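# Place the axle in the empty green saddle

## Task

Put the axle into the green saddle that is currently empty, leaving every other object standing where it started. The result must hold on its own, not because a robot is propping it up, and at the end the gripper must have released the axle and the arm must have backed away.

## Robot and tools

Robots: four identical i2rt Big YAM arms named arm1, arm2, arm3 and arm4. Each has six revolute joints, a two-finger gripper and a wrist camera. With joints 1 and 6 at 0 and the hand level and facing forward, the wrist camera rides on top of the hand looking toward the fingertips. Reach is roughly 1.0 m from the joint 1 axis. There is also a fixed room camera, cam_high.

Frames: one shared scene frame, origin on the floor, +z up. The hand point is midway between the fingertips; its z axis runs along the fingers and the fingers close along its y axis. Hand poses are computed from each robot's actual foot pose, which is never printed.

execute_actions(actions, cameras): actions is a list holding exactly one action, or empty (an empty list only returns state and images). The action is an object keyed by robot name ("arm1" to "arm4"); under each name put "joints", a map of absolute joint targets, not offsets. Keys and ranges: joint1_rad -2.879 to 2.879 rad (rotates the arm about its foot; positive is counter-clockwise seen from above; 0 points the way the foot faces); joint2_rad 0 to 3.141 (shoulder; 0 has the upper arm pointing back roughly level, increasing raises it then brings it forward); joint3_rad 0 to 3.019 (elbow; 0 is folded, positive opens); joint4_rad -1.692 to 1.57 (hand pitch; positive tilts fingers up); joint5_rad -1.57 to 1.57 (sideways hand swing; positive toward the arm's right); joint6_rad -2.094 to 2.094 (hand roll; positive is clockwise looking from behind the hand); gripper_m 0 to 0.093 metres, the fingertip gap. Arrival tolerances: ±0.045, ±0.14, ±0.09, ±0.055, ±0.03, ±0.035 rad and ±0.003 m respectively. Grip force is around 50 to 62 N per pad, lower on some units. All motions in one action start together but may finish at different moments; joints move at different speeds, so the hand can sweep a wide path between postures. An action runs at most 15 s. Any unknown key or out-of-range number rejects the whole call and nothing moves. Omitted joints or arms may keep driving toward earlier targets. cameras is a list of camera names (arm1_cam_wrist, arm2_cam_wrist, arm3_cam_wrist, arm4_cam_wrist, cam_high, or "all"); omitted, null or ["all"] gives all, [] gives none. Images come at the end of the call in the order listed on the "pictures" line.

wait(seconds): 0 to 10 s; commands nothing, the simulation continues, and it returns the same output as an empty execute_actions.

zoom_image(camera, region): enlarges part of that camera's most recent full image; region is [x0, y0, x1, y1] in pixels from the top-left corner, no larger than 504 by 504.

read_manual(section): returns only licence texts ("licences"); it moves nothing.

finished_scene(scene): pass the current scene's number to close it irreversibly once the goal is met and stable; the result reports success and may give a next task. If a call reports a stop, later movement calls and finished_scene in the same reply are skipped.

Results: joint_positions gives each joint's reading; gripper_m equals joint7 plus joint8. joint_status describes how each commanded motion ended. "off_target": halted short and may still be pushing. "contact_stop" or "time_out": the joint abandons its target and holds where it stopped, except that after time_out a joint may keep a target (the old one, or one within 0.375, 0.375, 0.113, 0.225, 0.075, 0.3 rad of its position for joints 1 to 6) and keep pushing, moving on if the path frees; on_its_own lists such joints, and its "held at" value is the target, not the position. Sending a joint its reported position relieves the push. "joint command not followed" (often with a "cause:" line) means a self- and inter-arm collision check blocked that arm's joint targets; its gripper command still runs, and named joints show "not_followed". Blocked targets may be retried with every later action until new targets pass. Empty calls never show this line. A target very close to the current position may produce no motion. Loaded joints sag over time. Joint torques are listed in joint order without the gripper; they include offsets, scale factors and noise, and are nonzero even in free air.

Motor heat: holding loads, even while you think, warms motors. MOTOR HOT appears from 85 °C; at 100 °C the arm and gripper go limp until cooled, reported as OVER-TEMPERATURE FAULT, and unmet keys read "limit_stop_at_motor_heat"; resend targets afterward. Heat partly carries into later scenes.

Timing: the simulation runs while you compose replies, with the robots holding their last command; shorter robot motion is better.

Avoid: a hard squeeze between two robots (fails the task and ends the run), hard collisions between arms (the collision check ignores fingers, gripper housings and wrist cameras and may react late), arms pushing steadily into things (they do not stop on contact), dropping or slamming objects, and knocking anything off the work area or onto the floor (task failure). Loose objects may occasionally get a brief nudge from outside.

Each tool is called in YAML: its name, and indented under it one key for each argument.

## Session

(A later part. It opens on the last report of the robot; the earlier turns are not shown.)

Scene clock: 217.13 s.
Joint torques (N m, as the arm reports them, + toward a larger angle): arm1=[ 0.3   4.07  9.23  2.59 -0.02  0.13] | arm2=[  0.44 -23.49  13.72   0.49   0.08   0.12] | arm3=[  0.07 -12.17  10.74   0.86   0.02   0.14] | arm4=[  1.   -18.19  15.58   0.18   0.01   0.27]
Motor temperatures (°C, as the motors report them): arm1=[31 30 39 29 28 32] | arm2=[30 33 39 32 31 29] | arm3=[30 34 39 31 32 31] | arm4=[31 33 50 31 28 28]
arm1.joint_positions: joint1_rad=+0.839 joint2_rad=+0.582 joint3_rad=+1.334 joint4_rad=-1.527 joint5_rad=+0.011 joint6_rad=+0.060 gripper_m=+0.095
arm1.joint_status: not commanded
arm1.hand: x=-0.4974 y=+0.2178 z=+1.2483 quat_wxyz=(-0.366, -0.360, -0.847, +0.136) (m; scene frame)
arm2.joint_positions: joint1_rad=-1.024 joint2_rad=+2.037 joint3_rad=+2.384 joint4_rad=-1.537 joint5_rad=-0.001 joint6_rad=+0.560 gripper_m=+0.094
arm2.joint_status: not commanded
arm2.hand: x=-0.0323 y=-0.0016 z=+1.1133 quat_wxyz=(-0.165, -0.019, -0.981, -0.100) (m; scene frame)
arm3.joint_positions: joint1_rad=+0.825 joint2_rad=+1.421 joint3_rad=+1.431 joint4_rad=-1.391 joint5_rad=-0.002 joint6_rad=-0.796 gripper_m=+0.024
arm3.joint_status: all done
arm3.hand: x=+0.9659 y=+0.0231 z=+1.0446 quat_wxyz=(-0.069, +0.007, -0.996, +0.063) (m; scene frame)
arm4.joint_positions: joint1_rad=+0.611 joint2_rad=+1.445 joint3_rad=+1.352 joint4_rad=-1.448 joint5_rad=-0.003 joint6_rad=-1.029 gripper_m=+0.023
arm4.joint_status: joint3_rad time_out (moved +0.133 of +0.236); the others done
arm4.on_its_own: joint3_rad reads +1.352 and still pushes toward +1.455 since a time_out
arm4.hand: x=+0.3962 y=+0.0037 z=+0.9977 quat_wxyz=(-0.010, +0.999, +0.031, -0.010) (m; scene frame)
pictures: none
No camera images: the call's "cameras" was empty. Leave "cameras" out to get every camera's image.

execute_actions:
  actions:
    - {"arm4":{"joints":{"joint1_rad":0.865,"joint2_rad":1.645,"joint3_rad":1.79,"joint4_rad":-1.51,"joint6_rad":-0.75}},"arm3":{"joints":{"joint1_rad":0.52,"joint2_rad":1.18,"joint3_rad":1.21,"joint4_rad":-1.41,"joint6_rad":-1.08}}}

Scene clock: 222.10 s.
Joint torques (N m, as the arm reports them, + toward a larger angle): arm1=[ 0.31  4.05  9.22  2.6  -0.02  0.13] | arm2=[  0.48 -23.35  13.79   0.53   0.06   0.14] | arm3=[-0.11 -9.02 11.06  0.28  0.14  0.25] | arm4=[  0.6  -24.43  16.33   0.06  -0.03   0.38]
Motor temperatures (°C, as the motors report them): arm1=[31 30 39 29 28 32] | arm2=[30 34 39 32 31 29] | arm3=[30 34 38 31 32 31] | arm4=[31 33 51 31 28 28]
arm1.joint_positions: joint1_rad=+0.839 joint2_rad=+0.582 joint3_rad=+1.334 joint4_rad=-1.527 joint5_rad=+0.011 joint6_rad=+0.060 gripper_m=+0.095
arm1.joint_status: not commanded
arm1.hand: x=-0.4974 y=+0.2178 z=+1.2483 quat_wxyz=(-0.366, -0.360, -0.847, +0.136) (m; scene frame)
arm2.joint_positions: joint1_rad=-1.024 joint2_rad=+2.037 joint3_rad=+2.384 joint4_rad=-1.537 joint5_rad=-0.001 joint6_rad=+0.560 gripper_m=+0.094
arm2.joint_status: not commanded
arm2.hand: x=-0.0323 y=-0.0016 z=+1.1133 quat_wxyz=(-0.165, -0.019, -0.981, -0.100) (m; scene frame)
arm3.joint_positions: joint1_rad=+0.511 joint2_rad=+1.201 joint3_rad=+1.187 joint4_rad=-1.404 joint5_rad=-0.006 joint6_rad=-1.111 gripper_m=+0.024
arm3.joint_status: all done
arm3.hand: x=+0.8076 y=+0.0215 z=+1.0268 quat_wxyz=(-0.039, +0.007, -0.997, +0.063) (m; scene frame)
arm4.joint_positions: joint1_rad=+0.871 joint2_rad=+1.705 joint3_rad=+1.676 joint4_rad=-1.504 joint5_rad=-0.002 joint6_rad=-0.778 gripper_m=+0.023
arm4.joint_status: joint3_rad time_out (moved +0.324 of +0.438); the others done
arm4.on_its_own: joint3_rad reads +1.676 and still pushes toward +1.789 since a time_out
arm4.hand: x=+0.2365 y=-0.0046 z=+1.0043 quat_wxyz=(-0.011, +0.999, +0.036, -0.015) (m; scene frame)
pictures: arm1_cam_wrist, arm2_cam_wrist, arm3_cam_wrist, arm4_cam_wrist, cam_high
Images, in order (width x height): arm1_cam_wrist 504x504, arm2_cam_wrist 504x504, arm3_cam_wrist 504x504, arm4_cam_wrist 504x504, cam_high 896x504.

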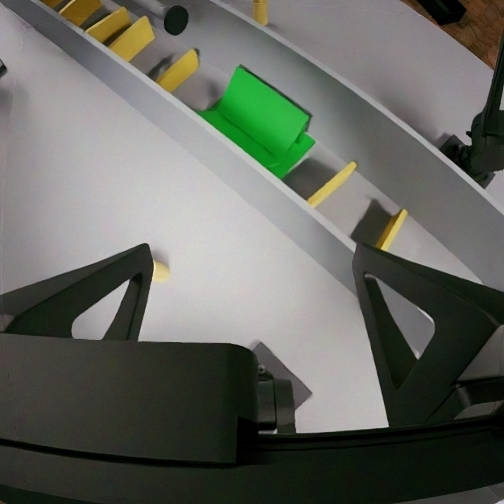

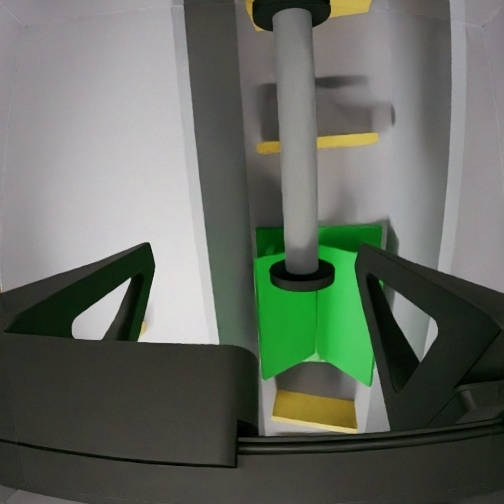

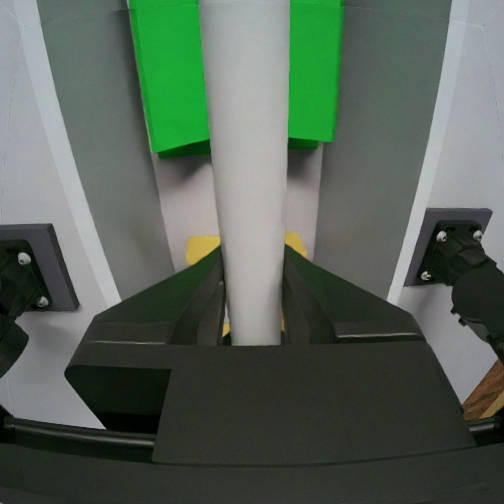

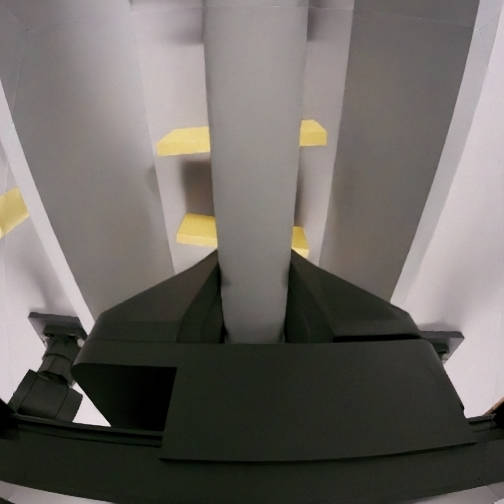

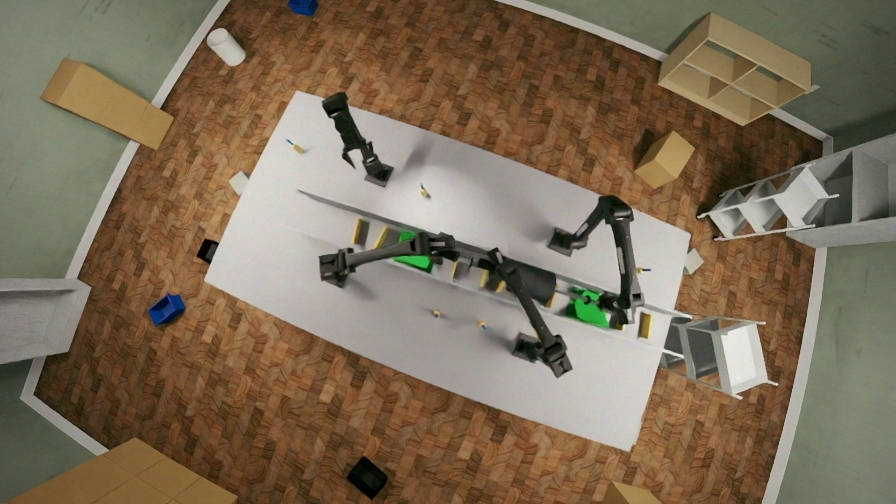

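execute_actions:
  actions:
    - {"arm2":{"joints":{"joint1_rad":-1.058,"joint2_rad":2.06,"joint3_rad":2.205,"joint4_rad":-1.415,"joint6_rad":0.5}}}
  cameras: ["arm2_cam_wrist"]

Scene clock: 228.97 s.
Joint torques (N m, as the arm reports them, + toward a larger angle): arm1=[ 0.28  4.12  9.23  2.59 -0.02  0.13] | arm2=[ -0.27 -24.    10.46   1.02   0.07  -0.12] | arm3=[ -0.21 -10.17  10.85   0.07   0.13   0.27] | arm4=[  0.61 -24.48  16.32   0.08  -0.04   0.37]
Motor temperatures (°C, as the motors report them): arm1=[31 30 39 29 28 32] | arm2=[30 34 40 32 31 29] | arm3=[30 33 38 31 32 31] | arm4=[31 34 53 31 28 28]
arm1.joint_positions: joint1_rad=+0.839 joint2_rad=+0.582 joint3_rad=+1.334 joint4_rad=-1.527 joint5_rad=+0.011 joint6_rad=+0.060 gripper_m=+0.095
arm1.joint_status: not commanded
arm1.hand: x=-0.4974 y=+0.2178 z=+1.2483 quat_wxyz=(-0.366, -0.360, -0.847, +0.136) (m; scene frame)
arm2.joint_positions: joint1_rad=-1.056 joint2_rad=+2.065 joint3_rad=+2.199 joint4_rad=-1.427 joint5_rad=-0.001 joint6_rad=+0.510 gripper_m=+0.094
arm2.joint_status: all done
arm2.hand: x=-0.0172 y=-0.0189 z=+1.0197 quat_wxyz=(-0.124, -0.010, -0.990, -0.069) (m; scene frame)
arm3.joint_positions: joint1_rad=+0.511 joint2_rad=+1.201 joint3_rad=+1.187 joint4_rad=-1.404 joint5_rad=-0.006 joint6_rad=-1.111 gripper_m=+0.024
arm3.joint_status: not commanded
arm3.hand: x=+0.8076 y=+0.0215 z=+1.0268 quat_wxyz=(-0.039, +0.007, -0.997, +0.063) (m; scene frame)
arm4.joint_positions: joint1_rad=+0.871 joint2_rad=+1.705 joint3_rad=+1.676 joint4_rad=-1.504 joint5_rad=-0.002 joint6_rad=-0.778 gripper_m=+0.023
arm4.joint_status: not commanded
arm4.on_its_own: joint3_rad reads +1.676 and still pushes toward +1.789 since a time_out
arm4.hand: x=+0.2365 y=-0.0046 z=+1.0043 quat_wxyz=(-0.011, +0.999, +0.036, -0.015) (m; scene frame)
pictures: arm2_cam_wrist
Images, in order (width x height): arm2_cam_wrist 504x504.

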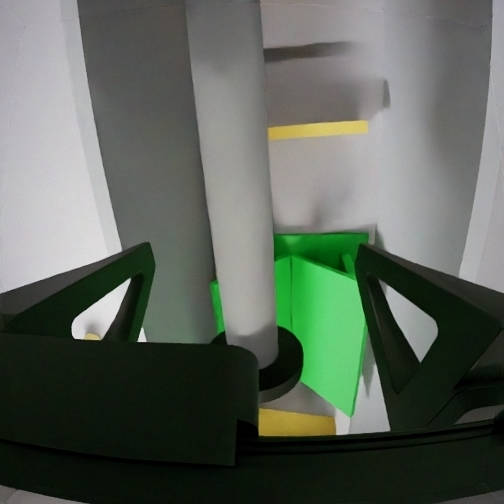

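execute_actions:
  actions:
    - {"arm2":{"joints":{"joint3_rad":2.17,"joint4_rad":-1.38,"gripper_m":0.05}}}
  cameras: []

execute_actions:
  actions:
    - {"arm2":{"joints":{"gripper_m":0}}}
  cameras: []

execute_actions:
  actions:
    - {"arm2":{"joints":{"joint2_rad":2.02,"joint3_rad":2.23}},"arm4":{"joints":{"joint2_rad":1.68,"joint3_rad":1.72}}}
  cameras: ["arm2_cam_wrist"]

Scene clock: 237.63 s.
Joint torques (N m, as the arm reports them, + toward a larger angle): arm1=[ 0.31  4.09  9.23  2.6  -0.02  0.13] | arm2=[  0.03 -24.02   9.89   1.02   0.08  -0.08] | arm3=[-0.46 -9.81 11.22  0.    0.13  0.27] | arm4=[  0.67 -24.46  16.34   0.06  -0.04   0.38]
Motor temperatures (°C, as the motors report them): arm1=[31 30 39 29 28 32] | arm2=[30 35 39 32 31 29] | arm3=[30 33 38 31 32 32] | arm4=[31 35 55 31 28 28]
arm1.joint_positions: joint1_rad=+0.839 joint2_rad=+0.582 joint3_rad=+1.334 joint4_rad=-1.527 joint5_rad=+0.011 joint6_rad=+0.060 gripper_m=+0.095
arm1.joint_status: not commanded
arm1.hand: x=-0.4974 y=+0.2178 z=+1.2483 quat_wxyz=(-0.366, -0.360, -0.847, +0.136) (m; scene frame)
arm2.joint_positions: joint1_rad=-1.056 joint2_rad=+2.065 joint3_rad=+2.172 joint4_rad=-1.393 joint5_rad=-0.001 joint6_rad=+0.509 gripper_m=+0.050
arm2.joint_status: all done
arm2.hand: x=-0.0146 y=-0.0175 z=+1.0098 quat_wxyz=(-0.127, -0.010, -0.989, -0.071) (m; scene frame)
arm3.joint_positions: joint1_rad=+0.511 joint2_rad=+1.201 joint3_rad=+1.187 joint4_rad=-1.404 joint5_rad=-0.006 joint6_rad=-1.111 gripper_m=+0.024
arm3.joint_status: not commanded
arm3.hand: x=+0.8076 y=+0.0215 z=+1.0268 quat_wxyz=(-0.039, +0.007, -0.997, +0.063) (m; scene frame)
arm4.joint_positions: joint1_rad=+0.871 joint2_rad=+1.705 joint3_rad=+1.676 joint4_rad=-1.504 joint5_rad=-0.002 joint6_rad=-0.778 gripper_m=+0.023
arm4.joint_status: not commanded
arm4.on_its_own: joint3_rad reads +1.676 and still pushes toward +1.789 since a time_out
arm4.hand: x=+0.2365 y=-0.0046 z=+1.0043 quat_wxyz=(-0.011, +0.999, +0.036, -0.015) (m; scene frame)
pictures: none
No camera images: the call's "cameras" was empty. Leave "cameras" out to get every camera's image.

Scene clock: 238.23 s.
Joint torques (N m, as the arm reports them, + toward a larger angle): arm1=[ 0.3   4.09  9.22  2.59 -0.02  0.13] | arm2=[ -0.37 -24.15   9.78   0.68   0.18   0.26] | arm3=[ -0.95 -10.14  11.2    0.14   0.15   0.29] | arm4=[  0.75 -24.45  16.26   0.18   0.06   0.37]
Motor temperatures (°C, as the motors report them): arm1=[31 30 39 29 28 32] | arm2=[30 35 39 32 31 29] | arm3=[30 33 38 31 32 32] | arm4=[31 35 55 31 28 28]
arm1.joint_positions: joint1_rad=+0.839 joint2_rad=+0.582 joint3_rad=+1.334 joint4_rad=-1.527 joint5_rad=+0.011 joint6_rad=+0.060 gripper_m=+0.095
arm1.joint_status: not commanded
arm1.hand: x=-0.4974 y=+0.2178 z=+1.2483 quat_wxyz=(-0.366, -0.360, -0.847, +0.136) (m; scene frame)
arm2.joint_positions: joint1_rad=-1.054 joint2_rad=+2.065 joint3_rad=+2.172 joint4_rad=-1.386 joint5_rad=-0.004 joint6_rad=+0.480 gripper_m=+0.024
arm2.joint_status: gripper_m off_target (ended at +0.024, target +0.000)
arm2.hand: x=-0.0142 y=-0.0148 z=+1.0103 quat_wxyz=(-0.131, +0.006, -0.989, -0.072) (m; scene frame)
arm3.joint_positions: joint1_rad=+0.511 joint2_rad=+1.201 joint3_rad=+1.187 joint4_rad=-1.405 joint5_rad=-0.006 joint6_rad=-1.111 gripper_m=+0.024
arm3.joint_status: not commanded
arm3.hand: x=+0.8076 y=+0.0217 z=+1.0266 quat_wxyz=(-0.039, +0.008, -0.997, +0.063) (m; scene frame)
arm4.joint_positions: joint1_rad=+0.870 joint2_rad=+1.705 joint3_rad=+1.677 joint4_rad=-1.508 joint5_rad=-0.004 joint6_rad=-0.778 gripper_m=+0.023
arm4.joint_status: not commanded
arm4.on_its_own: joint3_rad reads +1.677 and still pushes toward +1.789 since a time_out
arm4.hand: x=+0.2369 y=-0.0053 z=+1.0047 quat_wxyz=(-0.009, +0.999, +0.035, -0.014) (m; scene frame)
pictures: none
No camera images: the call's "cameras" was empty. Leave "cameras" out to get every camera's image.

Scene clock: 238.83 s.
Joint torques (N m, as the arm reports them, + toward a larger angle): arm1=[ 0.3   4.12  9.22  2.59 -0.02  0.13] | arm2=[ -0.37 -26.99  14.72   0.77   0.19   0.27] | arm3=[-0.68 -9.83 11.09  0.28  0.13  0.29] | arm4=[  0.62 -21.39  11.41   0.21   0.07   0.37]
Motor temperatures (°C, as the motors report them): arm1=[31 30 39 29 28 32] | arm2=[30 35 39 32 31 29] | arm3=[30 33 38 31 32 32] | arm4=[31 35 55 31 28 28]
arm1.joint_positions: joint1_rad=+0.839 joint2_rad=+0.582 joint3_rad=+1.334 joint4_rad=-1.527 joint5_rad=+0.011 joint6_rad=+0.060 gripper_m=+0.095
arm1.joint_status: not commanded
arm1.hand: x=-0.4974 y=+0.2178 z=+1.2483 quat_wxyz=(-0.366, -0.360, -0.847, +0.136) (m; scene frame)
arm2.joint_positions: joint1_rad=-1.054 joint2_rad=+2.061 joint3_rad=+2.172 joint4_rad=-1.386 joint5_rad=-0.004 joint6_rad=+0.480 gripper_m=+0.024
arm2.joint_status: all done
arm2.hand: x=-0.0146 y=-0.0150 z=+1.0129 quat_wxyz=(-0.132, +0.006, -0.988, -0.073) (m; scene frame)
arm3.joint_positions: joint1_rad=+0.511 joint2_rad=+1.201 joint3_rad=+1.187 joint4_rad=-1.405 joint5_rad=-0.006 joint6_rad=-1.111 gripper_m=+0.024
arm3.joint_status: not commanded
arm3.hand: x=+0.8076 y=+0.0217 z=+1.0266 quat_wxyz=(-0.039, +0.008, -0.997, +0.063) (m; scene frame)
arm4.joint_positions: joint1_rad=+0.870 joint2_rad=+1.706 joint3_rad=+1.677 joint4_rad=-1.508 joint5_rad=-0.004 joint6_rad=-0.778 gripper_m=+0.023
arm4.joint_status: all done
arm4.hand: x=+0.2369 y=-0.0053 z=+1.0045 quat_wxyz=(-0.009, +0.999, +0.035, -0.014) (m; scene frame)
pictures: arm2_cam_wrist
Images, in order (width x height): arm2_cam_wrist 504x504.

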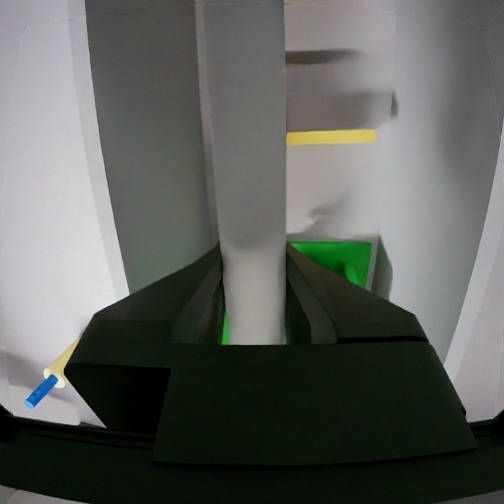

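execute_actions:
  actions:
    - {"arm4":{"joints":{"gripper_m":0.09}},"arm3":{"joints":{"joint3_rad":1.25,"joint2_rad":1.17}}}
  cameras: []

execute_actions:
  actions:
    - {"arm4":{"joints":{"joint1_rad":0.78,"joint2_rad":1.49,"joint3_rad":1.88,"joint4_rad":-1.64,"joint6_rad":-0.83}}}
  cameras: ["arm4_cam_wrist","cam_high"]

Scene clock: 255.87 s.
Joint torques (N m, as the arm reports them, + toward a larger angle): arm1=[ 0.27  4.11  9.22  2.59 -0.02  0.13] | arm2=[ -0.14 -27.48  14.71   0.73   0.21   0.26] | arm3=[ -0.39 -10.45  14.64   0.31   0.14   0.24] | arm4=[  0.61 -18.5   11.51   0.25   0.01   0.2 ]
Motor temperatures (°C, as the motors report them): arm1=[31 30 40 29 28 32] | arm2=[30 36 41 32 31 29] | arm3=[30 32 38 31 32 32] | arm4=[31 35 50 31 28 28]
arm1.joint_positions: joint1_rad=+0.839 joint2_rad=+0.582 joint3_rad=+1.334 joint4_rad=-1.527 joint5_rad=+0.011 joint6_rad=+0.060 gripper_m=+0.095
arm1.joint_status: not commanded
arm1.hand: x=-0.4974 y=+0.2178 z=+1.2483 quat_wxyz=(-0.366, -0.360, -0.847, +0.136) (m; scene frame)
arm2.joint_positions: joint1_rad=-1.054 joint2_rad=+2.063 joint3_rad=+2.172 joint4_rad=-1.386 joint5_rad=-0.004 joint6_rad=+0.479 gripper_m=+0.024
arm2.joint_status: not commanded
arm2.hand: x=-0.0144 y=-0.0150 z=+1.0119 quat_wxyz=(-0.132, +0.007, -0.989, -0.073) (m; scene frame)
arm3.joint_positions: joint1_rad=+0.511 joint2_rad=+1.201 joint3_rad=+1.187 joint4_rad=-1.405 joint5_rad=-0.005 joint6_rad=-1.111 gripper_m=+0.024
arm3.joint_status: all done
arm3.hand: x=+0.8074 y=+0.0216 z=+1.0266 quat_wxyz=(-0.038, +0.008, -0.997, +0.063) (m; scene frame)
arm4.joint_positions: joint1_rad=+0.870 joint2_rad=+1.679 joint3_rad=+1.677 joint4_rad=-1.508 joint5_rad=-0.003 joint6_rad=-0.762 gripper_m=+0.090
arm4.joint_status: all done
arm4.hand: x=+0.2394 y=-0.0070 z=+1.0178 quat_wxyz=(-0.018, +0.999, +0.028, -0.024) (m; scene frame)
pictures: none
No camera images: the call's "cameras" was empty. Leave "cameras" out to get every camera's image.

Scene clock: 257.30 s.
Joint torques (N m, as the arm reports them, + toward a larger angle): arm1=[ 0.29  4.09  9.22  2.59 -0.02  0.13] | arm2=[ -0.35 -27.43  14.64   0.75   0.19   0.26] | arm3=[ -0.18 -10.02  14.54   0.41   0.09   0.33] | arm4=[  1.41 -14.62   9.37   0.4   -0.07  -0.07]
Motor temperatures (°C, as the motors report them): arm1=[31 30 40 29 28 32] | arm2=[30 36 41 32 31 29] | arm3=[30 32 39 31 32 32] | arm4=[31 35 49 31 28 28]
arm1.joint_positions: joint1_rad=+0.839 joint2_rad=+0.582 joint3_rad=+1.334 joint4_rad=-1.527 joint5_rad=+0.011 joint6_rad=+0.060 gripper_m=+0.095
arm1.joint_status: not commanded
arm1.hand: x=-0.4974 y=+0.2178 z=+1.2483 quat_wxyz=(-0.366, -0.360, -0.847, +0.136) (m; scene frame)
arm2.joint_positions: joint1_rad=-1.054 joint2_rad=+2.063 joint3_rad=+2.172 joint4_rad=-1.386 joint5_rad=-0.004 joint6_rad=+0.479 gripper_m=+0.024
arm2.joint_status: not commanded
arm2.hand: x=-0.0144 y=-0.0150 z=+1.0119 quat_wxyz=(-0.132, +0.007, -0.989, -0.073) (m; scene frame)
arm3.joint_positions: joint1_rad=+0.511 joint2_rad=+1.201 joint3_rad=+1.187 joint4_rad=-1.405 joint5_rad=-0.005 joint6_rad=-1.111 gripper_m=+0.024
arm3.joint_status: not commanded
arm3.hand: x=+0.8074 y=+0.0216 z=+1.0266 quat_wxyz=(-0.038, +0.008, -0.997, +0.063) (m; scene frame)
arm4.joint_positions: joint1_rad=+0.775 joint2_rad=+1.488 joint3_rad=+1.865 joint4_rad=-1.628 joint5_rad=+0.000 joint6_rad=-0.818 gripper_m=+0.090
arm4.joint_status: all done
arm4.hand: x=+0.2996 y=+0.0037 z=+1.1851 quat_wxyz=(-0.114, +0.987, +0.008, -0.110) (m; scene frame)
pictures: arm4_cam_wrist, cam_high
Images, in order (width x height): arm4_cam_wrist 504x504, cam_high 896x504.

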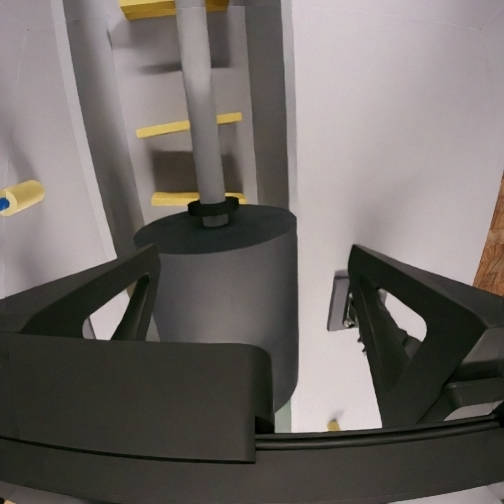

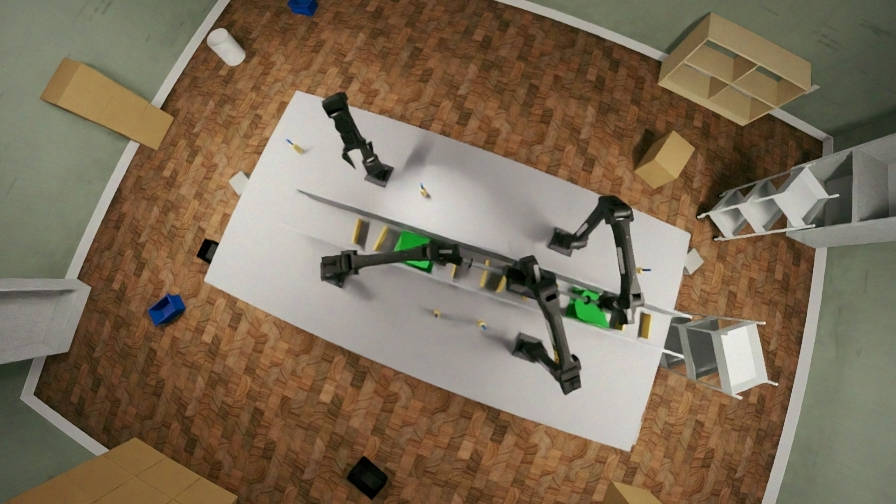

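execute_actions:
  actions:
    - {"arm2":{"joints":{"joint1_rad":-0.92,"joint2_rad":1.69,"joint3_rad":1.745,"joint4_rad":-1.39,"joint6_rad":0.61}},"arm3":{"joints":{"joint1_rad":0.035,"joint2_rad":1.055,"joint3_rad":1.14,"joint4_rad":-1.435,"joint6_rad":-1.58}}}
  cameras: []

execute_actions:
  actions:
    - {"arm2":{"joints":{"joint1_rad":-0.705,"joint2_rad":1.365,"joint3_rad":1.36,"joint4_rad":-1.33,"joint6_rad":0.82}},"arm3":{"joints":{"joint1_rad":-0.43,"joint2_rad":1.18,"joint3_rad":1.255,"joint4_rad":-1.39,"joint6_rad":-2.04}},"arm4":{"joints":{"joint1_rad":0.72}}}

Scene clock: 268.43 s.
Joint torques (N m, as the arm reports them, + toward a larger angle): arm1=[ 0.27  4.09  9.22  2.59 -0.02  0.13] | arm2=[ -0.62 -20.12  11.27   0.22  -0.02   0.1 ] | arm3=[-1.69 -8.99 12.21  0.27  0.04 -0.11] | arm4=[  1.43 -14.74   9.38   0.39  -0.07  -0.07]
Motor temperatures (°C, as the motors report them): arm1=[31 30 40 29 28 32] | arm2=[30 36 41 32 31 29] | arm3=[30 32 40 31 32 32] | arm4=[31 34 47 31 28 28]
arm1.joint_positions: joint1_rad=+0.839 joint2_rad=+0.582 joint3_rad=+1.334 joint4_rad=-1.527 joint5_rad=+0.011 joint6_rad=+0.060 gripper_m=+0.095
arm1.joint_status: not commanded
arm1.hand: x=-0.4974 y=+0.2178 z=+1.2483 quat_wxyz=(-0.366, -0.360, -0.847, +0.136) (m; scene frame)
arm2.joint_positions: joint1_rad=-0.910 joint2_rad=+1.715 joint3_rad=+1.728 joint4_rad=-1.387 joint5_rad=+0.002 joint6_rad=+0.603 gripper_m=+0.024
arm2.joint_status: all done
arm2.hand: x=-0.1799 y=-0.0111 z=+1.0318 quat_wxyz=(-0.084, +0.016, -0.995, -0.059) (m; scene frame)
arm3.joint_positions: joint1_rad=+0.046 joint2_rad=+1.090 joint3_rad=+1.101 joint4_rad=-1.429 joint5_rad=-0.003 joint6_rad=-1.581 gripper_m=+0.024
arm3.joint_status: all done
arm3.hand: x=+0.6424 y=+0.0220 z=+1.0253 quat_wxyz=(-0.003, +0.010, -0.997, +0.073) (m; scene frame)
arm4.joint_positions: joint1_rad=+0.775 joint2_rad=+1.488 joint3_rad=+1.865 joint4_rad=-1.628 joint5_rad=+0.000 joint6_rad=-0.818 gripper_m=+0.090
arm4.joint_status: not commanded
arm4.hand: x=+0.2996 y=+0.0037 z=+1.1851 quat_wxyz=(-0.114, +0.987, +0.008, -0.110) (m; scene frame)
pictures: none
No camera images: the call's "cameras" was empty. Leave "cameras" out to get every camera's image.

Scene clock: 269.60 s.
Joint torques (N m, as the arm reports them, + toward a larger angle): arm1=[ 0.3   4.11  9.22  2.59 -0.02  0.13] | arm2=[ -0.6  -13.9   11.24   0.09  -0.02   0.08] | arm3=[ -2.03 -11.12  16.4    0.61  -0.07  -0.01] | arm4=[  0.5  -14.67   9.4    0.39  -0.07  -0.06]
Motor temperatures (°C, as the motors report them): arm1=[31 30 40 29 28 32] | arm2=[30 36 41 32 31 29] | arm3=[30 32 40 31 32 32] | arm4=[31 34 47 31 28 28]
arm1.joint_positions: joint1_rad=+0.839 joint2_rad=+0.582 joint3_rad=+1.334 joint4_rad=-1.527 joint5_rad=+0.011 joint6_rad=+0.060 gripper_m=+0.095
arm1.joint_status: not commanded
arm1.hand: x=-0.4974 y=+0.2178 z=+1.2483 quat_wxyz=(-0.366, -0.360, -0.847, +0.136) (m; scene frame)
arm2.joint_positions: joint1_rad=-0.700 joint2_rad=+1.385 joint3_rad=+1.343 joint4_rad=-1.326 joint5_rad=+0.002 joint6_rad=+0.814 gripper_m=+0.024
arm2.joint_status: all done
arm2.hand: x=-0.3426 y=-0.0150 z=+1.0299 quat_wxyz=(-0.072, +0.016, -0.994, -0.077) (m; scene frame)
arm3.joint_positions: joint1_rad=-0.418 joint2_rad=+1.215 joint3_rad=+1.167 joint4_rad=-1.392 joint5_rad=+0.001 joint6_rad=-2.046 gripper_m=+0.024
arm3.joint_status: all done
arm3.hand: x=+0.4774 y=+0.0186 z=+1.0129 quat_wxyz=(+0.028, +0.010, -0.998, +0.055) (m; scene frame)
arm4.joint_positions: joint1_rad=+0.727 joint2_rad=+1.488 joint3_rad=+1.865 joint4_rad=-1.628 joint5_rad=+0.000 joint6_rad=-0.818 gripper_m=+0.090
arm4.joint_status: all done
arm4.hand: x=+0.3171 y=+0.0198 z=+1.1850 quat_wxyz=(-0.117, +0.987, -0.016, -0.107) (m; scene frame)
pictures: arm1_cam_wrist, arm2_cam_wrist, arm3_cam_wrist, arm4_cam_wrist, cam_high
Images, in order (width x height): arm1_cam_wrist 504x504, arm2_cam_wrist 504x504, arm3_cam_wrist 504x504, arm4_cam_wrist 504x504, cam_high 896x504.

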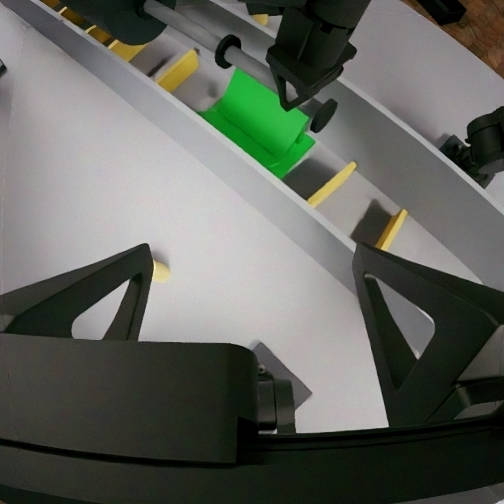

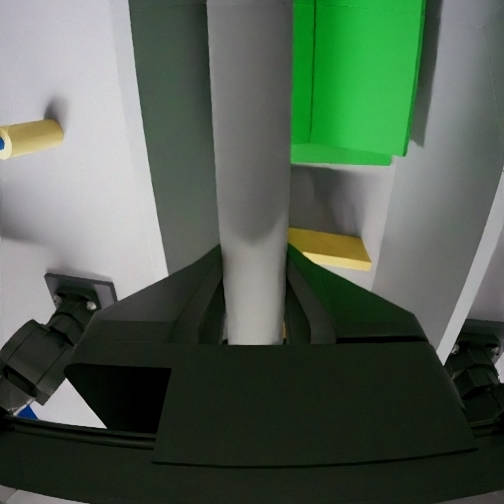

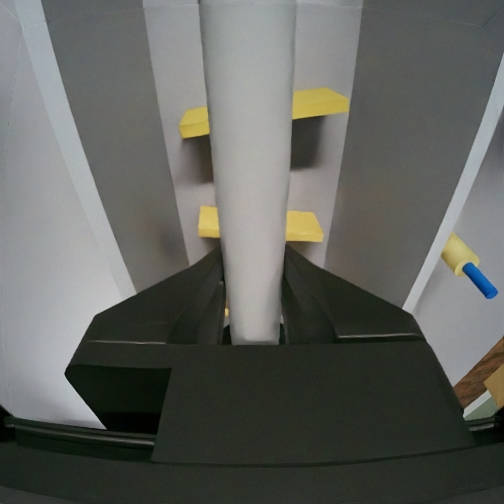

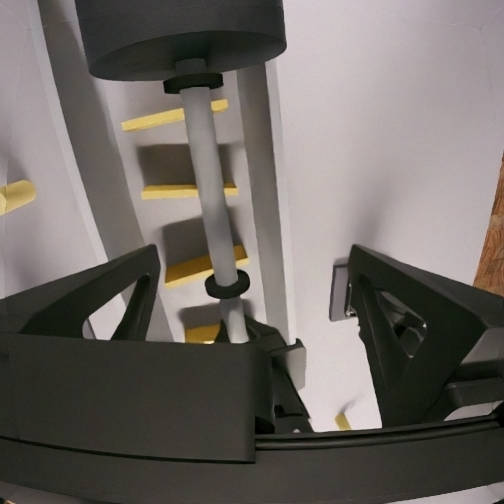

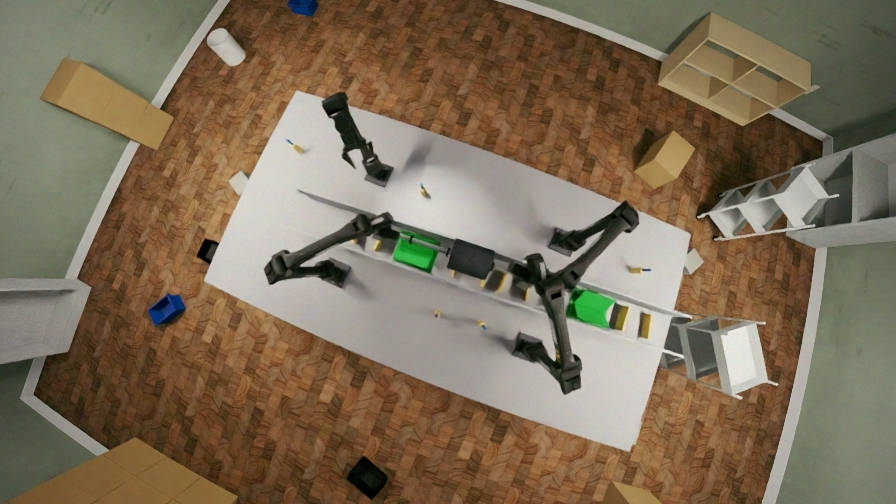

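execute_actions:
  actions:
    - {"arm4":{"joints":{"joint1_rad":0.72,"joint2_rad":1.525,"joint3_rad":1.455,"joint4_rad":-1.43,"joint6_rad":-0.89}}}
  cameras: ["arm4_cam_wrist","cam_high"]

Scene clock: 278.20 s.
Joint torques (N m, as the arm reports them, + toward a larger angle): arm1=[ 0.3   4.08  9.22  2.6  -0.02  0.12] | arm2=[ -0.19 -13.59  11.24   0.09   0.     0.09] | arm3=[ -1.72 -10.7   16.34   0.28  -0.12  -0.01] | arm4=[  0.49 -16.04   8.22   0.78  -0.09  -0.1 ]
Motor temperatures (°C, as the motors report them): arm1=[31 30 40 29 28 32] | arm2=[30 35 40 32 31 29] | arm3=[30 32 42 31 32 32] | arm4=[31 34 46 31 28 28]
arm1.joint_positions: joint1_rad=+0.839 joint2_rad=+0.582 joint3_rad=+1.334 joint4_rad=-1.527 joint5_rad=+0.011 joint6_rad=+0.060 gripper_m=+0.095
arm1.joint_status: not commanded
arm1.hand: x=-0.4974 y=+0.2178 z=+1.2483 quat_wxyz=(-0.366, -0.360, -0.847, +0.136) (m; scene frame)
arm2.joint_positions: joint1_rad=-0.700 joint2_rad=+1.385 joint3_rad=+1.343 joint4_rad=-1.326 joint5_rad=+0.002 joint6_rad=+0.814 gripper_m=+0.024
arm2.joint_status: not commanded
arm2.hand: x=-0.3426 y=-0.0150 z=+1.0299 quat_wxyz=(-0.072, +0.016, -0.994, -0.077) (m; scene frame)
arm3.joint_positions: joint1_rad=-0.418 joint2_rad=+1.215 joint3_rad=+1.167 joint4_rad=-1.392 joint5_rad=+0.001 joint6_rad=-2.046 gripper_m=+0.024
arm3.joint_status: not commanded
arm3.hand: x=+0.4774 y=+0.0186 z=+1.0129 quat_wxyz=(+0.028, +0.010, -0.998, +0.055) (m; scene frame)
arm4.joint_positions: joint1_rad=+0.727 joint2_rad=+1.528 joint3_rad=+1.457 joint4_rad=-1.444 joint5_rad=+0.000 joint6_rad=-0.878 gripper_m=+0.090
arm4.joint_status: all done
arm4.hand: x=+0.3316 y=+0.0027 z=+1.0036 quat_wxyz=(-0.020, +1.000, +0.014, -0.019) (m; scene frame)
pictures: arm4_cam_wrist, cam_high
Images, in order (width x height): arm4_cam_wrist 504x504, cam_high 896x504.

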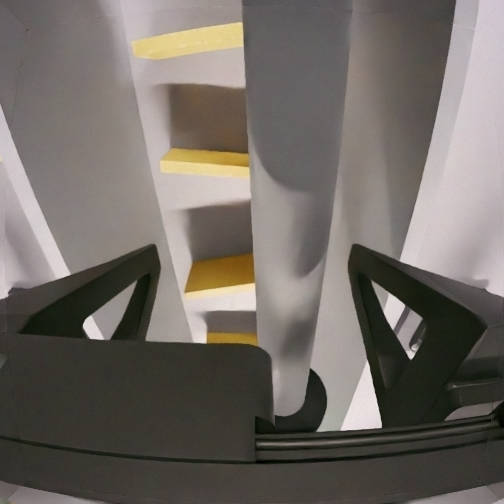

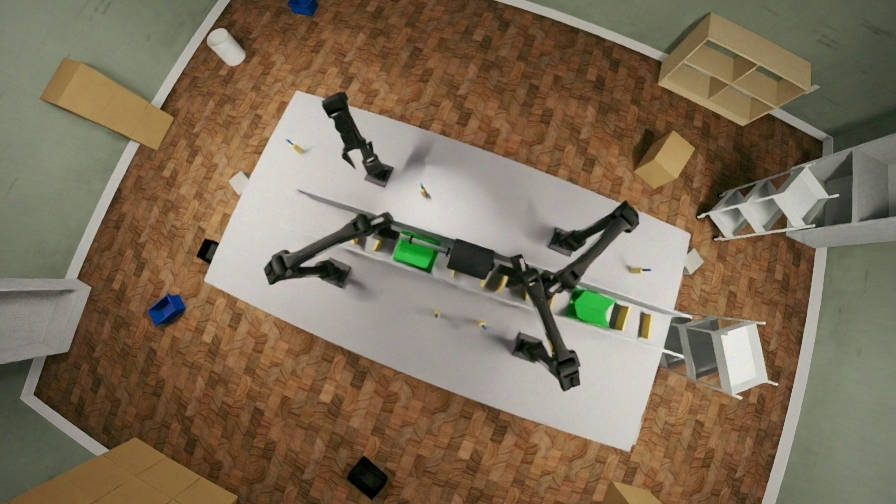

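execute_actions:
  actions:
    - {"arm3":{"joints":{"joint4_rad":-1.31}},"arm4":{"joints":{"gripper_m":0.05}}}
  cameras: []

execute_actions:
  actions:
    - {"arm4":{"joints":{"gripper_m":0}}}
  cameras: []

execute_actions:
  actions:
    - {"arm4":{"joints":{"joint2_rad":1.48,"joint3_rad":1.545}},"arm3":{"joints":{"joint3_rad":1.2,"joint2_rad":1.205}}}
  cameras: ["arm4_cam_wrist"]

Scene clock: 286.23 s.
Joint torques (N m, as the arm reports them, + toward a larger angle): arm1=[ 0.29  4.12  9.23  2.6  -0.02  0.13] | arm2=[  0.02 -13.48  11.19   0.17  -0.06   0.13] | arm3=[-2.05 -9.9  10.6   0.03 -0.14 -0.02] | arm4=[  0.52 -15.98   8.24   0.58  -0.18  -0.08]
Motor temperatures (°C, as the motors report them): arm1=[31 30 40 29 28 32] | arm2=[30 35 40 32 31 29] | arm3=[30 32 42 31 32 32] | arm4=[31 34 45 31 28 28]
arm1.joint_positions: joint1_rad=+0.839 joint2_rad=+0.582 joint3_rad=+1.334 joint4_rad=-1.527 joint5_rad=+0.011 joint6_rad=+0.060 gripper_m=+0.095
arm1.joint_status: not commanded
arm1.hand: x=-0.4974 y=+0.2178 z=+1.2483 quat_wxyz=(-0.366, -0.360, -0.847, +0.136) (m; scene frame)
arm2.joint_positions: joint1_rad=-0.704 joint2_rad=+1.385 joint3_rad=+1.343 joint4_rad=-1.324 joint5_rad=+0.003 joint6_rad=+0.811 gripper_m=+0.024
arm2.joint_status: not commanded
arm2.hand: x=-0.3412 y=-0.0159 z=+1.0299 quat_wxyz=(-0.073, +0.016, -0.994, -0.077) (m; scene frame)
arm3.joint_positions: joint1_rad=-0.418 joint2_rad=+1.230 joint3_rad=+1.146 joint4_rad=-1.380 joint5_rad=-0.002 joint6_rad=-2.051 gripper_m=+0.024
arm3.joint_status: joint4_rad time_out (moved +0.012 of +0.082)
arm3.on_its_own: joint4_rad is held at -1.382, not at your -1.310, since a time_out
arm3.hand: x=+0.4784 y=+0.0196 z=+0.9992 quat_wxyz=(+0.021, +0.013, -0.999, +0.044) (m; scene frame)
arm4.joint_positions: joint1_rad=+0.727 joint2_rad=+1.528 joint3_rad=+1.457 joint4_rad=-1.437 joint5_rad=+0.002 joint6_rad=-0.879 gripper_m=+0.050
arm4.joint_status: all done
arm4.hand: x=+0.3310 y=+0.0043 z=+1.0037 quat_wxyz=(-0.023, +0.999, +0.014, -0.020) (m; scene frame)
pictures: none
joint command not followed: on one or more control steps a check withheld the commanded joint targets of the arm3 arm, and it was not sent them on those steps. On the call's last step the targets were still withheld.
cause: the commanded joint targets would bring a part of the robot too close to another arm (this arm's wrist (the part past joint 4) and the other arm's forearm (the part past joint 3)); next, command targets that bring no part of the robot closer to that arm.
No camera images: the call's "cameras" was empty. Leave "cameras" out to get every camera's image.

not run: a stop came earlier in this reply.

not run: a stop came earlier in this reply.

Close arm4 and take the load.

execute_actions:
  actions:
    - {"arm4":{"joints":{"gripper_m":0}}}
  cameras: []

execute_actions:
  actions:
    - {"arm4":{"joints":{"joint2_rad":1.49,"joint3_rad":1.53}}}
  cameras: ["arm4_cam_wrist"]

execute_actions:
  actions:
    - {"arm3":{"joints":{"gripper_m":0.07}}}
  cameras: ["arm3_cam_wrist"]

Scene clock: 290.20 s.
Joint torques (N m, as the arm reports them, + toward a larger angle): arm1=[ 0.32  4.08  9.22  2.59 -0.02  0.13] | arm2=[ -0.16 -13.58  11.25   0.11  -0.06   0.11] | arm3=[-1.3  -9.07 10.62 -0.4   0.27  0.02] | arm4=[  1.1  -16.09   8.28  -0.28  -0.62   0.18]
Motor temperatures (°C, as the motors report them): arm1=[31 30 40 29 28 32] | arm2=[30 35 40 32 31 29] | arm3=[30 32 41 31 32 31] | arm4=[31 34 45 31 28 28]
arm1.joint_positions: joint1_rad=+0.839 joint2_rad=+0.582 joint3_rad=+1.334 joint4_rad=-1.527 joint5_rad=+0.011 joint6_rad=+0.060 gripper_m=+0.095
arm1.joint_status: not commanded
arm1.hand: x=-0.4974 y=+0.2178 z=+1.2483 quat_wxyz=(-0.366, -0.360, -0.847, +0.136) (m; scene frame)
arm2.joint_positions: joint1_rad=-0.704 joint2_rad=+1.385 joint3_rad=+1.343 joint4_rad=-1.324 joint5_rad=+0.004 joint6_rad=+0.811 gripper_m=+0.024
arm2.joint_status: not commanded
arm2.hand: x=-0.3410 y=-0.0162 z=+1.0298 quat_wxyz=(-0.073, +0.016, -0.994, -0.076) (m; scene frame)
arm3.joint_positions: joint1_rad=-0.418 joint2_rad=+1.230 joint3_rad=+1.146 joint4_rad=-1.368 joint5_rad=-0.011 joint6_rad=-2.050 gripper_m=+0.024
arm3.joint_status: not commanded
arm3.on_its_own: joint4_rad is held at -1.382, not at your -1.310, since a time_out
arm3.hand: x=+0.4786 y=+0.0162 z=+0.9995 quat_wxyz=(+0.020, +0.013, -0.998, +0.052) (m; scene frame)
arm4.joint_positions: joint1_rad=+0.719 joint2_rad=+1.528 joint3_rad=+1.457 joint4_rad=-1.412 joint5_rad=+0.013 joint6_rad=-0.901 gripper_m=+0.024
arm4.joint_status: gripper_m off_target (ended at +0.024, target +0.000)
arm4.hand: x=+0.3311 y=+0.0127 z=+1.0042 quat_wxyz=(-0.037, +0.999, +0.021, -0.023) (m; scene frame)
pictures: none
joint command not followed: on one or more control steps a check withheld the commanded joint targets of the arm3 arm, and it was not sent them on those steps. On the call's last step the targets were still withheld.
cause: the commanded joint targets would bring a part of the robot too close to another arm (this arm's wrist (the part past joint 4) and the other arm's forearm (the part past joint 3)); next, command targets that bring no part of the robot closer to that arm.
No camera images: the call's "cameras" was empty. Leave "cameras" out to get every camera's image.

Scene clock: 290.80 s.
Joint torques (N m, as the arm reports them, + toward a larger angle): arm1=[ 0.31  4.08  9.22  2.59 -0.02  0.13] | arm2=[  0.17 -13.51  11.28   0.12  -0.07   0.11] | arm3=[-1.24 -9.26 10.68 -0.6   0.21  0.  ] | arm4=[  1.05 -15.91   8.45   0.29  -0.18   0.08]
Motor temperatures (°C, as the motors report them): arm1=[31 30 40 29 28 32] | arm2=[30 34 40 32 31 29] | arm3=[30 32 41 31 32 31] | arm4=[31 34 44 31 28 28]
arm1.joint_positions: joint1_rad=+0.839 joint2_rad=+0.582 joint3_rad=+1.334 joint4_rad=-1.527 joint5_rad=+0.011 joint6_rad=+0.060 gripper_m=+0.095
arm1.joint_status: not commanded
arm1.hand: x=-0.4974 y=+0.2178 z=+1.2483 quat_wxyz=(-0.366, -0.360, -0.847, +0.136) (m; scene frame)
arm2.joint_positions: joint1_rad=-0.704 joint2_rad=+1.385 joint3_rad=+1.343 joint4_rad=-1.324 joint5_rad=+0.004 joint6_rad=+0.811 gripper_m=+0.024
arm2.joint_status: not commanded
arm2.hand: x=-0.3410 y=-0.0162 z=+1.0298 quat_wxyz=(-0.073, +0.016, -0.994, -0.076) (m; scene frame)
arm3.joint_positions: joint1_rad=-0.418 joint2_rad=+1.230 joint3_rad=+1.146 joint4_rad=-1.368 joint5_rad=-0.010 joint6_rad=-2.050 gripper_m=+0.024
arm3.joint_status: not commanded
arm3.on_its_own: joint4_rad is held at -1.382, not at your -1.310, since a time_out
arm3.hand: x=+0.4785 y=+0.0162 z=+0.9995 quat_wxyz=(+0.020, +0.013, -0.998, +0.052) (m; scene frame)
arm4.joint_positions: joint1_rad=+0.719 joint2_rad=+1.528 joint3_rad=+1.457 joint4_rad=-1.410 joint5_rad=+0.016 joint6_rad=-0.903 gripper_m=+0.024
arm4.joint_status: joint2_rad not_followed (moved +0.000 of -0.038); joint3_rad not_followed (moved +0.000 of +0.073)
arm4.hand: x=+0.3310 y=+0.0134 z=+1.0042 quat_wxyz=(-0.039, +0.999, +0.022, -0.023) (m; scene frame)
pictures: arm4_cam_wrist
joint command not followed: on one or more control steps a check withheld the commanded joint targets of the arm3 arm, and it was not sent them on those steps. On the call's last step the targets were still withheld.
cause: the commanded joint targets would bring a part of the robot too close to another arm (this arm's wrist (the part past joint 4) and the other arm's forearm (the part past joint 3)); next, command targets that bring no part of the robot closer to that arm.
joint command not followed: on one or more control steps a check withheld the commanded joint targets of the arm4 arm, and it was not sent them on those steps. On the call's last step the targets were still withheld.
cause: the commanded joint targets would bring a part of the robot too close to another arm (this arm's forearm (the part past joint 3) and the other arm's wrist (the part past joint 4)); next, command targets that bring no part of the robot closer to that arm.
Images, in order (width x height): arm4_cam_wrist 504x504.

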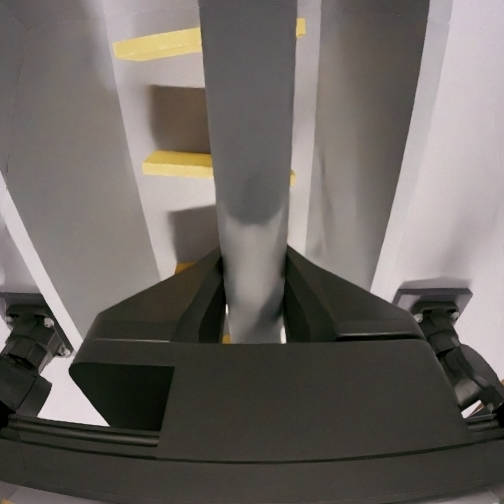

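Scene clock: 291.70 s.
Joint torques (N m, as the arm reports them, + toward a larger angle): arm1=[ 0.33  4.07  9.22  2.59 -0.02  0.13] | arm2=[  0.02 -13.88  11.61   0.21  -0.06   0.12] | arm3=[-1.04 -9.7  10.98 -0.33  0.02  0.01] | arm4=[  1.24 -20.32  14.26  -0.39   0.05   0.21]
Motor temperatures (°C, as the motors report them): arm1=[31 30 40 29 28 32] | arm2=[30 34 40 32 31 29] | arm3=[30 32 41 31 32 31] | arm4=[31 34 45 31 28 28]
arm1.joint_positions: joint1_rad=+0.839 joint2_rad=+0.582 joint3_rad=+1.334 joint4_rad=-1.527 joint5_rad=+0.011 joint6_rad=+0.060 gripper_m=+0.095
arm1.joint_status: not commanded
arm1.hand: x=-0.4974 y=+0.2178 z=+1.2483 quat_wxyz=(-0.366, -0.360, -0.847, +0.136) (m; scene frame)
arm2.joint_positions: joint1_rad=-0.704 joint2_rad=+1.386 joint3_rad=+1.338 joint4_rad=-1.328 joint5_rad=+0.003 joint6_rad=+0.812 gripper_m=+0.024
arm2.joint_status: not commanded
arm2.hand: x=-0.3423 y=-0.0178 z=+1.0274 quat_wxyz=(-0.070, +0.015, -0.995, -0.073) (m; scene frame)
arm3.joint_positions: joint1_rad=-0.418 joint2_rad=+1.228 joint3_rad=+1.146 joint4_rad=-1.368 joint5_rad=-0.006 joint6_rad=-2.050 gripper_m=+0.070
arm3.joint_status: all done
arm3.on_its_own: joint4_rad is held at -1.382, not at your -1.310, since a time_out
arm3.hand: x=+0.4778 y=+0.0167 z=+0.9999 quat_wxyz=(+0.023, +0.013, -0.998, +0.051) (m; scene frame)
arm4.joint_positions: joint1_rad=+0.719 joint2_rad=+1.541 joint3_rad=+1.447 joint4_rad=-1.410 joint5_rad=-0.004 joint6_rad=-0.903 gripper_m=+0.024
arm4.joint_status: not commanded
arm4.hand: x=+0.3296 y=+0.0099 z=+0.9942 quat_wxyz=(-0.023, +0.999, +0.023, -0.023) (m; scene frame)
pictures: arm3_cam_wrist
joint command not followed: on one or more control steps a check withheld the commanded joint targets of the arm3 arm, and it was not sent them on those steps. On the call's last step the targets were still withheld.
cause: the commanded joint targets would bring a part of the robot too close to another arm (this arm's wrist (the part past joint 4) and the other arm's forearm (the part past joint 3)); next, command targets that bring no part of the robot closer to that arm.
joint command not followed: on one or more control steps a check withheld the commanded joint targets of the arm4 arm, and it was not sent them on those steps.
cause: the commanded joint targets would bring a part of the robot too close to another arm (this arm's forearm (the part past joint 3) and the other arm's wrist (the part past joint 4)); next, command targets that bring no part of the robot closer to that arm.
Images, in order (width x height): arm3_cam_wrist 504x504.

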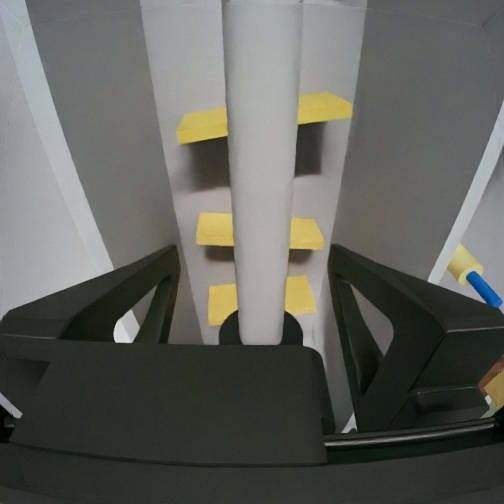

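execute_actions:
  actions:
    - {"arm3":{"joints":{"joint1_rad":-0.3,"joint2_rad":0.75,"joint3_rad":1.15,"joint4_rad":-1.4,"gripper_m":0.09}}}
  cameras: ["arm4_cam_wrist","cam_high"]

Scene clock: 296.23 s.
Joint torques (N m, as the arm reports them, + toward a larger angle): arm1=[ 0.26  4.09  9.23  2.6  -0.02  0.13] | arm2=[  0.16 -13.72  11.61   0.27  -0.05   0.11] | arm3=[-0.75 -0.39  9.48  0.42 -0.05  0.06] | arm4=[  1.14 -20.5   14.26  -0.39   0.05   0.21]
Motor temperatures (°C, as the motors report them): arm1=[31 30 40 29 28 32] | arm2=[30 34 40 32 31 29] | arm3=[30 32 41 31 32 31] | arm4=[31 34 47 31 28 28]
arm1.joint_positions: joint1_rad=+0.839 joint2_rad=+0.582 joint3_rad=+1.334 joint4_rad=-1.527 joint5_rad=+0.011 joint6_rad=+0.060 gripper_m=+0.095
arm1.joint_status: not commanded
arm1.hand: x=-0.4974 y=+0.2178 z=+1.2483 quat_wxyz=(-0.366, -0.360, -0.847, +0.136) (m; scene frame)
arm2.joint_positions: joint1_rad=-0.704 joint2_rad=+1.386 joint3_rad=+1.338 joint4_rad=-1.328 joint5_rad=+0.003 joint6_rad=+0.812 gripper_m=+0.024
arm2.joint_status: not commanded
arm2.hand: x=-0.3423 y=-0.0178 z=+1.0274 quat_wxyz=(-0.070, +0.015, -0.995, -0.073) (m; scene frame)
arm3.joint_positions: joint1_rad=-0.304 joint2_rad=+0.741 joint3_rad=+1.145 joint4_rad=-1.386 joint5_rad=-0.001 joint6_rad=-2.048 gripper_m=+0.090
arm3.joint_status: all done
arm3.hand: x=+0.5463 y=+0.0873 z=+1.1483 quat_wxyz=(+0.113, +0.066, -0.956, +0.263) (m; scene frame)
arm4.joint_positions: joint1_rad=+0.719 joint2_rad=+1.541 joint3_rad=+1.447 joint4_rad=-1.410 joint5_rad=-0.004 joint6_rad=-0.903 gripper_m=+0.024
arm4.joint_status: not commanded
arm4.hand: x=+0.3296 y=+0.0099 z=+0.9942 quat_wxyz=(-0.023, +0.999, +0.023, -0.023) (m; scene frame)
pictures: arm4_cam_wrist, cam_high
Images, in order (width x height): arm4_cam_wrist 504x504, cam_high 896x504.

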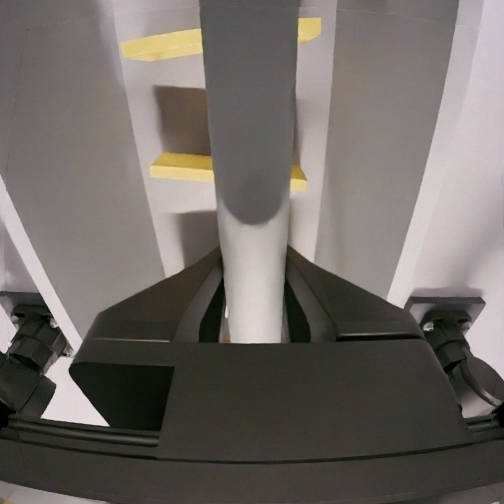

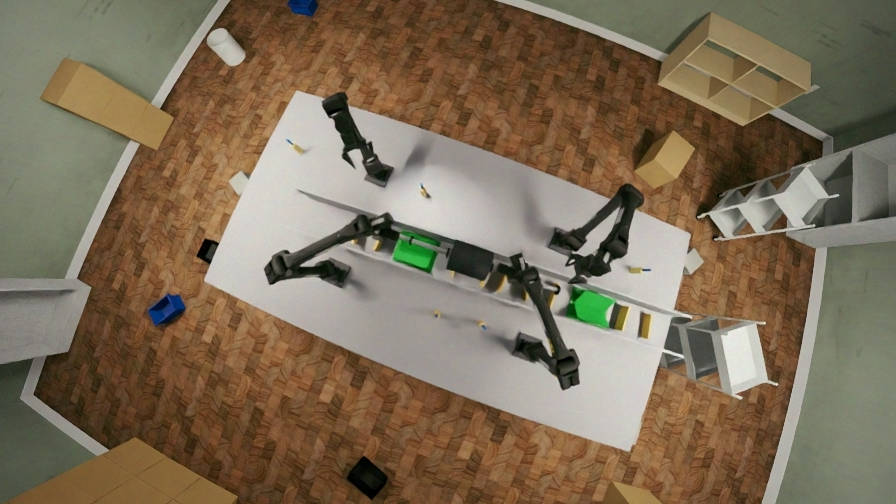

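execute_actions:
  actions:
    - {"arm4":{"joints":{"joint1_rad":0.96,"joint2_rad":1.75,"joint3_rad":1.91,"joint4_rad":-1.475,"joint6_rad":-0.64}},"arm2":{"joints":{"joint1_rad":-0.365,"joint2_rad":1.135,"joint3_rad":1.145,"joint4_rad":-1.375,"joint6_rad":1.16}}}
  cameras: ["arm4_cam_wrist"]

execute_actions:
  actions:
    - {"arm4":{"joints":{"joint1_rad":1.095,"joint2_rad":2.09,"joint3_rad":2.42,"joint4_rad":-1.49,"joint6_rad":-0.52}},"arm2":{"joints":{"joint1_rad":0.115,"joint2_rad":1.065,"joint3_rad":1.095,"joint4_rad":-1.395,"joint6_rad":1.64}}}

Scene clock: 308.23 s.
Joint torques (N m, as the arm reports them, + toward a larger angle): arm1=[ 0.29  4.09  9.23  2.59 -0.02  0.13] | arm2=[ 0.28 -8.37 11.54  0.8  -0.06  0.01] | arm3=[-0.85 -0.51  9.46  0.53 -0.01  0.04] | arm4=[  0.44 -26.73  16.26   0.16  -0.22   0.02]
Motor temperatures (°C, as the motors report them): arm1=[31 30 40 29 28 32] | arm2=[30 34 40 32 31 29] | arm3=[30 32 39 31 32 31] | arm4=[31 35 52 31 28 28]
arm1.joint_positions: joint1_rad=+0.839 joint2_rad=+0.582 joint3_rad=+1.334 joint4_rad=-1.527 joint5_rad=+0.011 joint6_rad=+0.060 gripper_m=+0.095
arm1.joint_status: not commanded
arm1.hand: x=-0.4974 y=+0.2178 z=+1.2483 quat_wxyz=(-0.366, -0.360, -0.847, +0.136) (m; scene frame)
arm2.joint_positions: joint1_rad=-0.367 joint2_rad=+1.143 joint3_rad=+1.123 joint4_rad=-1.389 joint5_rad=+0.005 joint6_rad=+1.160 gripper_m=+0.024
arm2.joint_status: all done
arm2.hand: x=-0.5076 y=-0.0300 z=+1.0236 quat_wxyz=(-0.037, +0.010, -0.996, -0.077) (m; scene frame)
arm3.joint_positions: joint1_rad=-0.304 joint2_rad=+0.741 joint3_rad=+1.145 joint4_rad=-1.386 joint5_rad=-0.001 joint6_rad=-2.048 gripper_m=+0.090
arm3.joint_status: not commanded
arm3.hand: x=+0.5463 y=+0.0873 z=+1.1483 quat_wxyz=(+0.113, +0.066, -0.956, +0.263) (m; scene frame)
arm4.joint_positions: joint1_rad=+0.968 joint2_rad=+1.813 joint3_rad=+1.800 joint4_rad=-1.469 joint5_rad=+0.004 joint6_rad=-0.638 gripper_m=+0.024
arm4.joint_status: joint3_rad time_out (moved +0.353 of +0.463); the others done
arm4.on_its_own: joint3_rad reads +1.800 and still pushes toward +1.910 since a time_out
arm4.hand: x=+0.1634 y=-0.0151 z=+0.9968 quat_wxyz=(-0.027, +0.999, +0.014, -0.036) (m; scene frame)
pictures: arm4_cam_wrist
Images, in order (width x height): arm4_cam_wrist 504x504.

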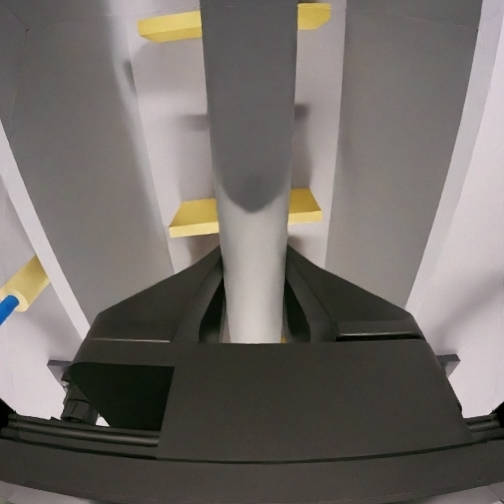

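not run: a stop came earlier in this reply.


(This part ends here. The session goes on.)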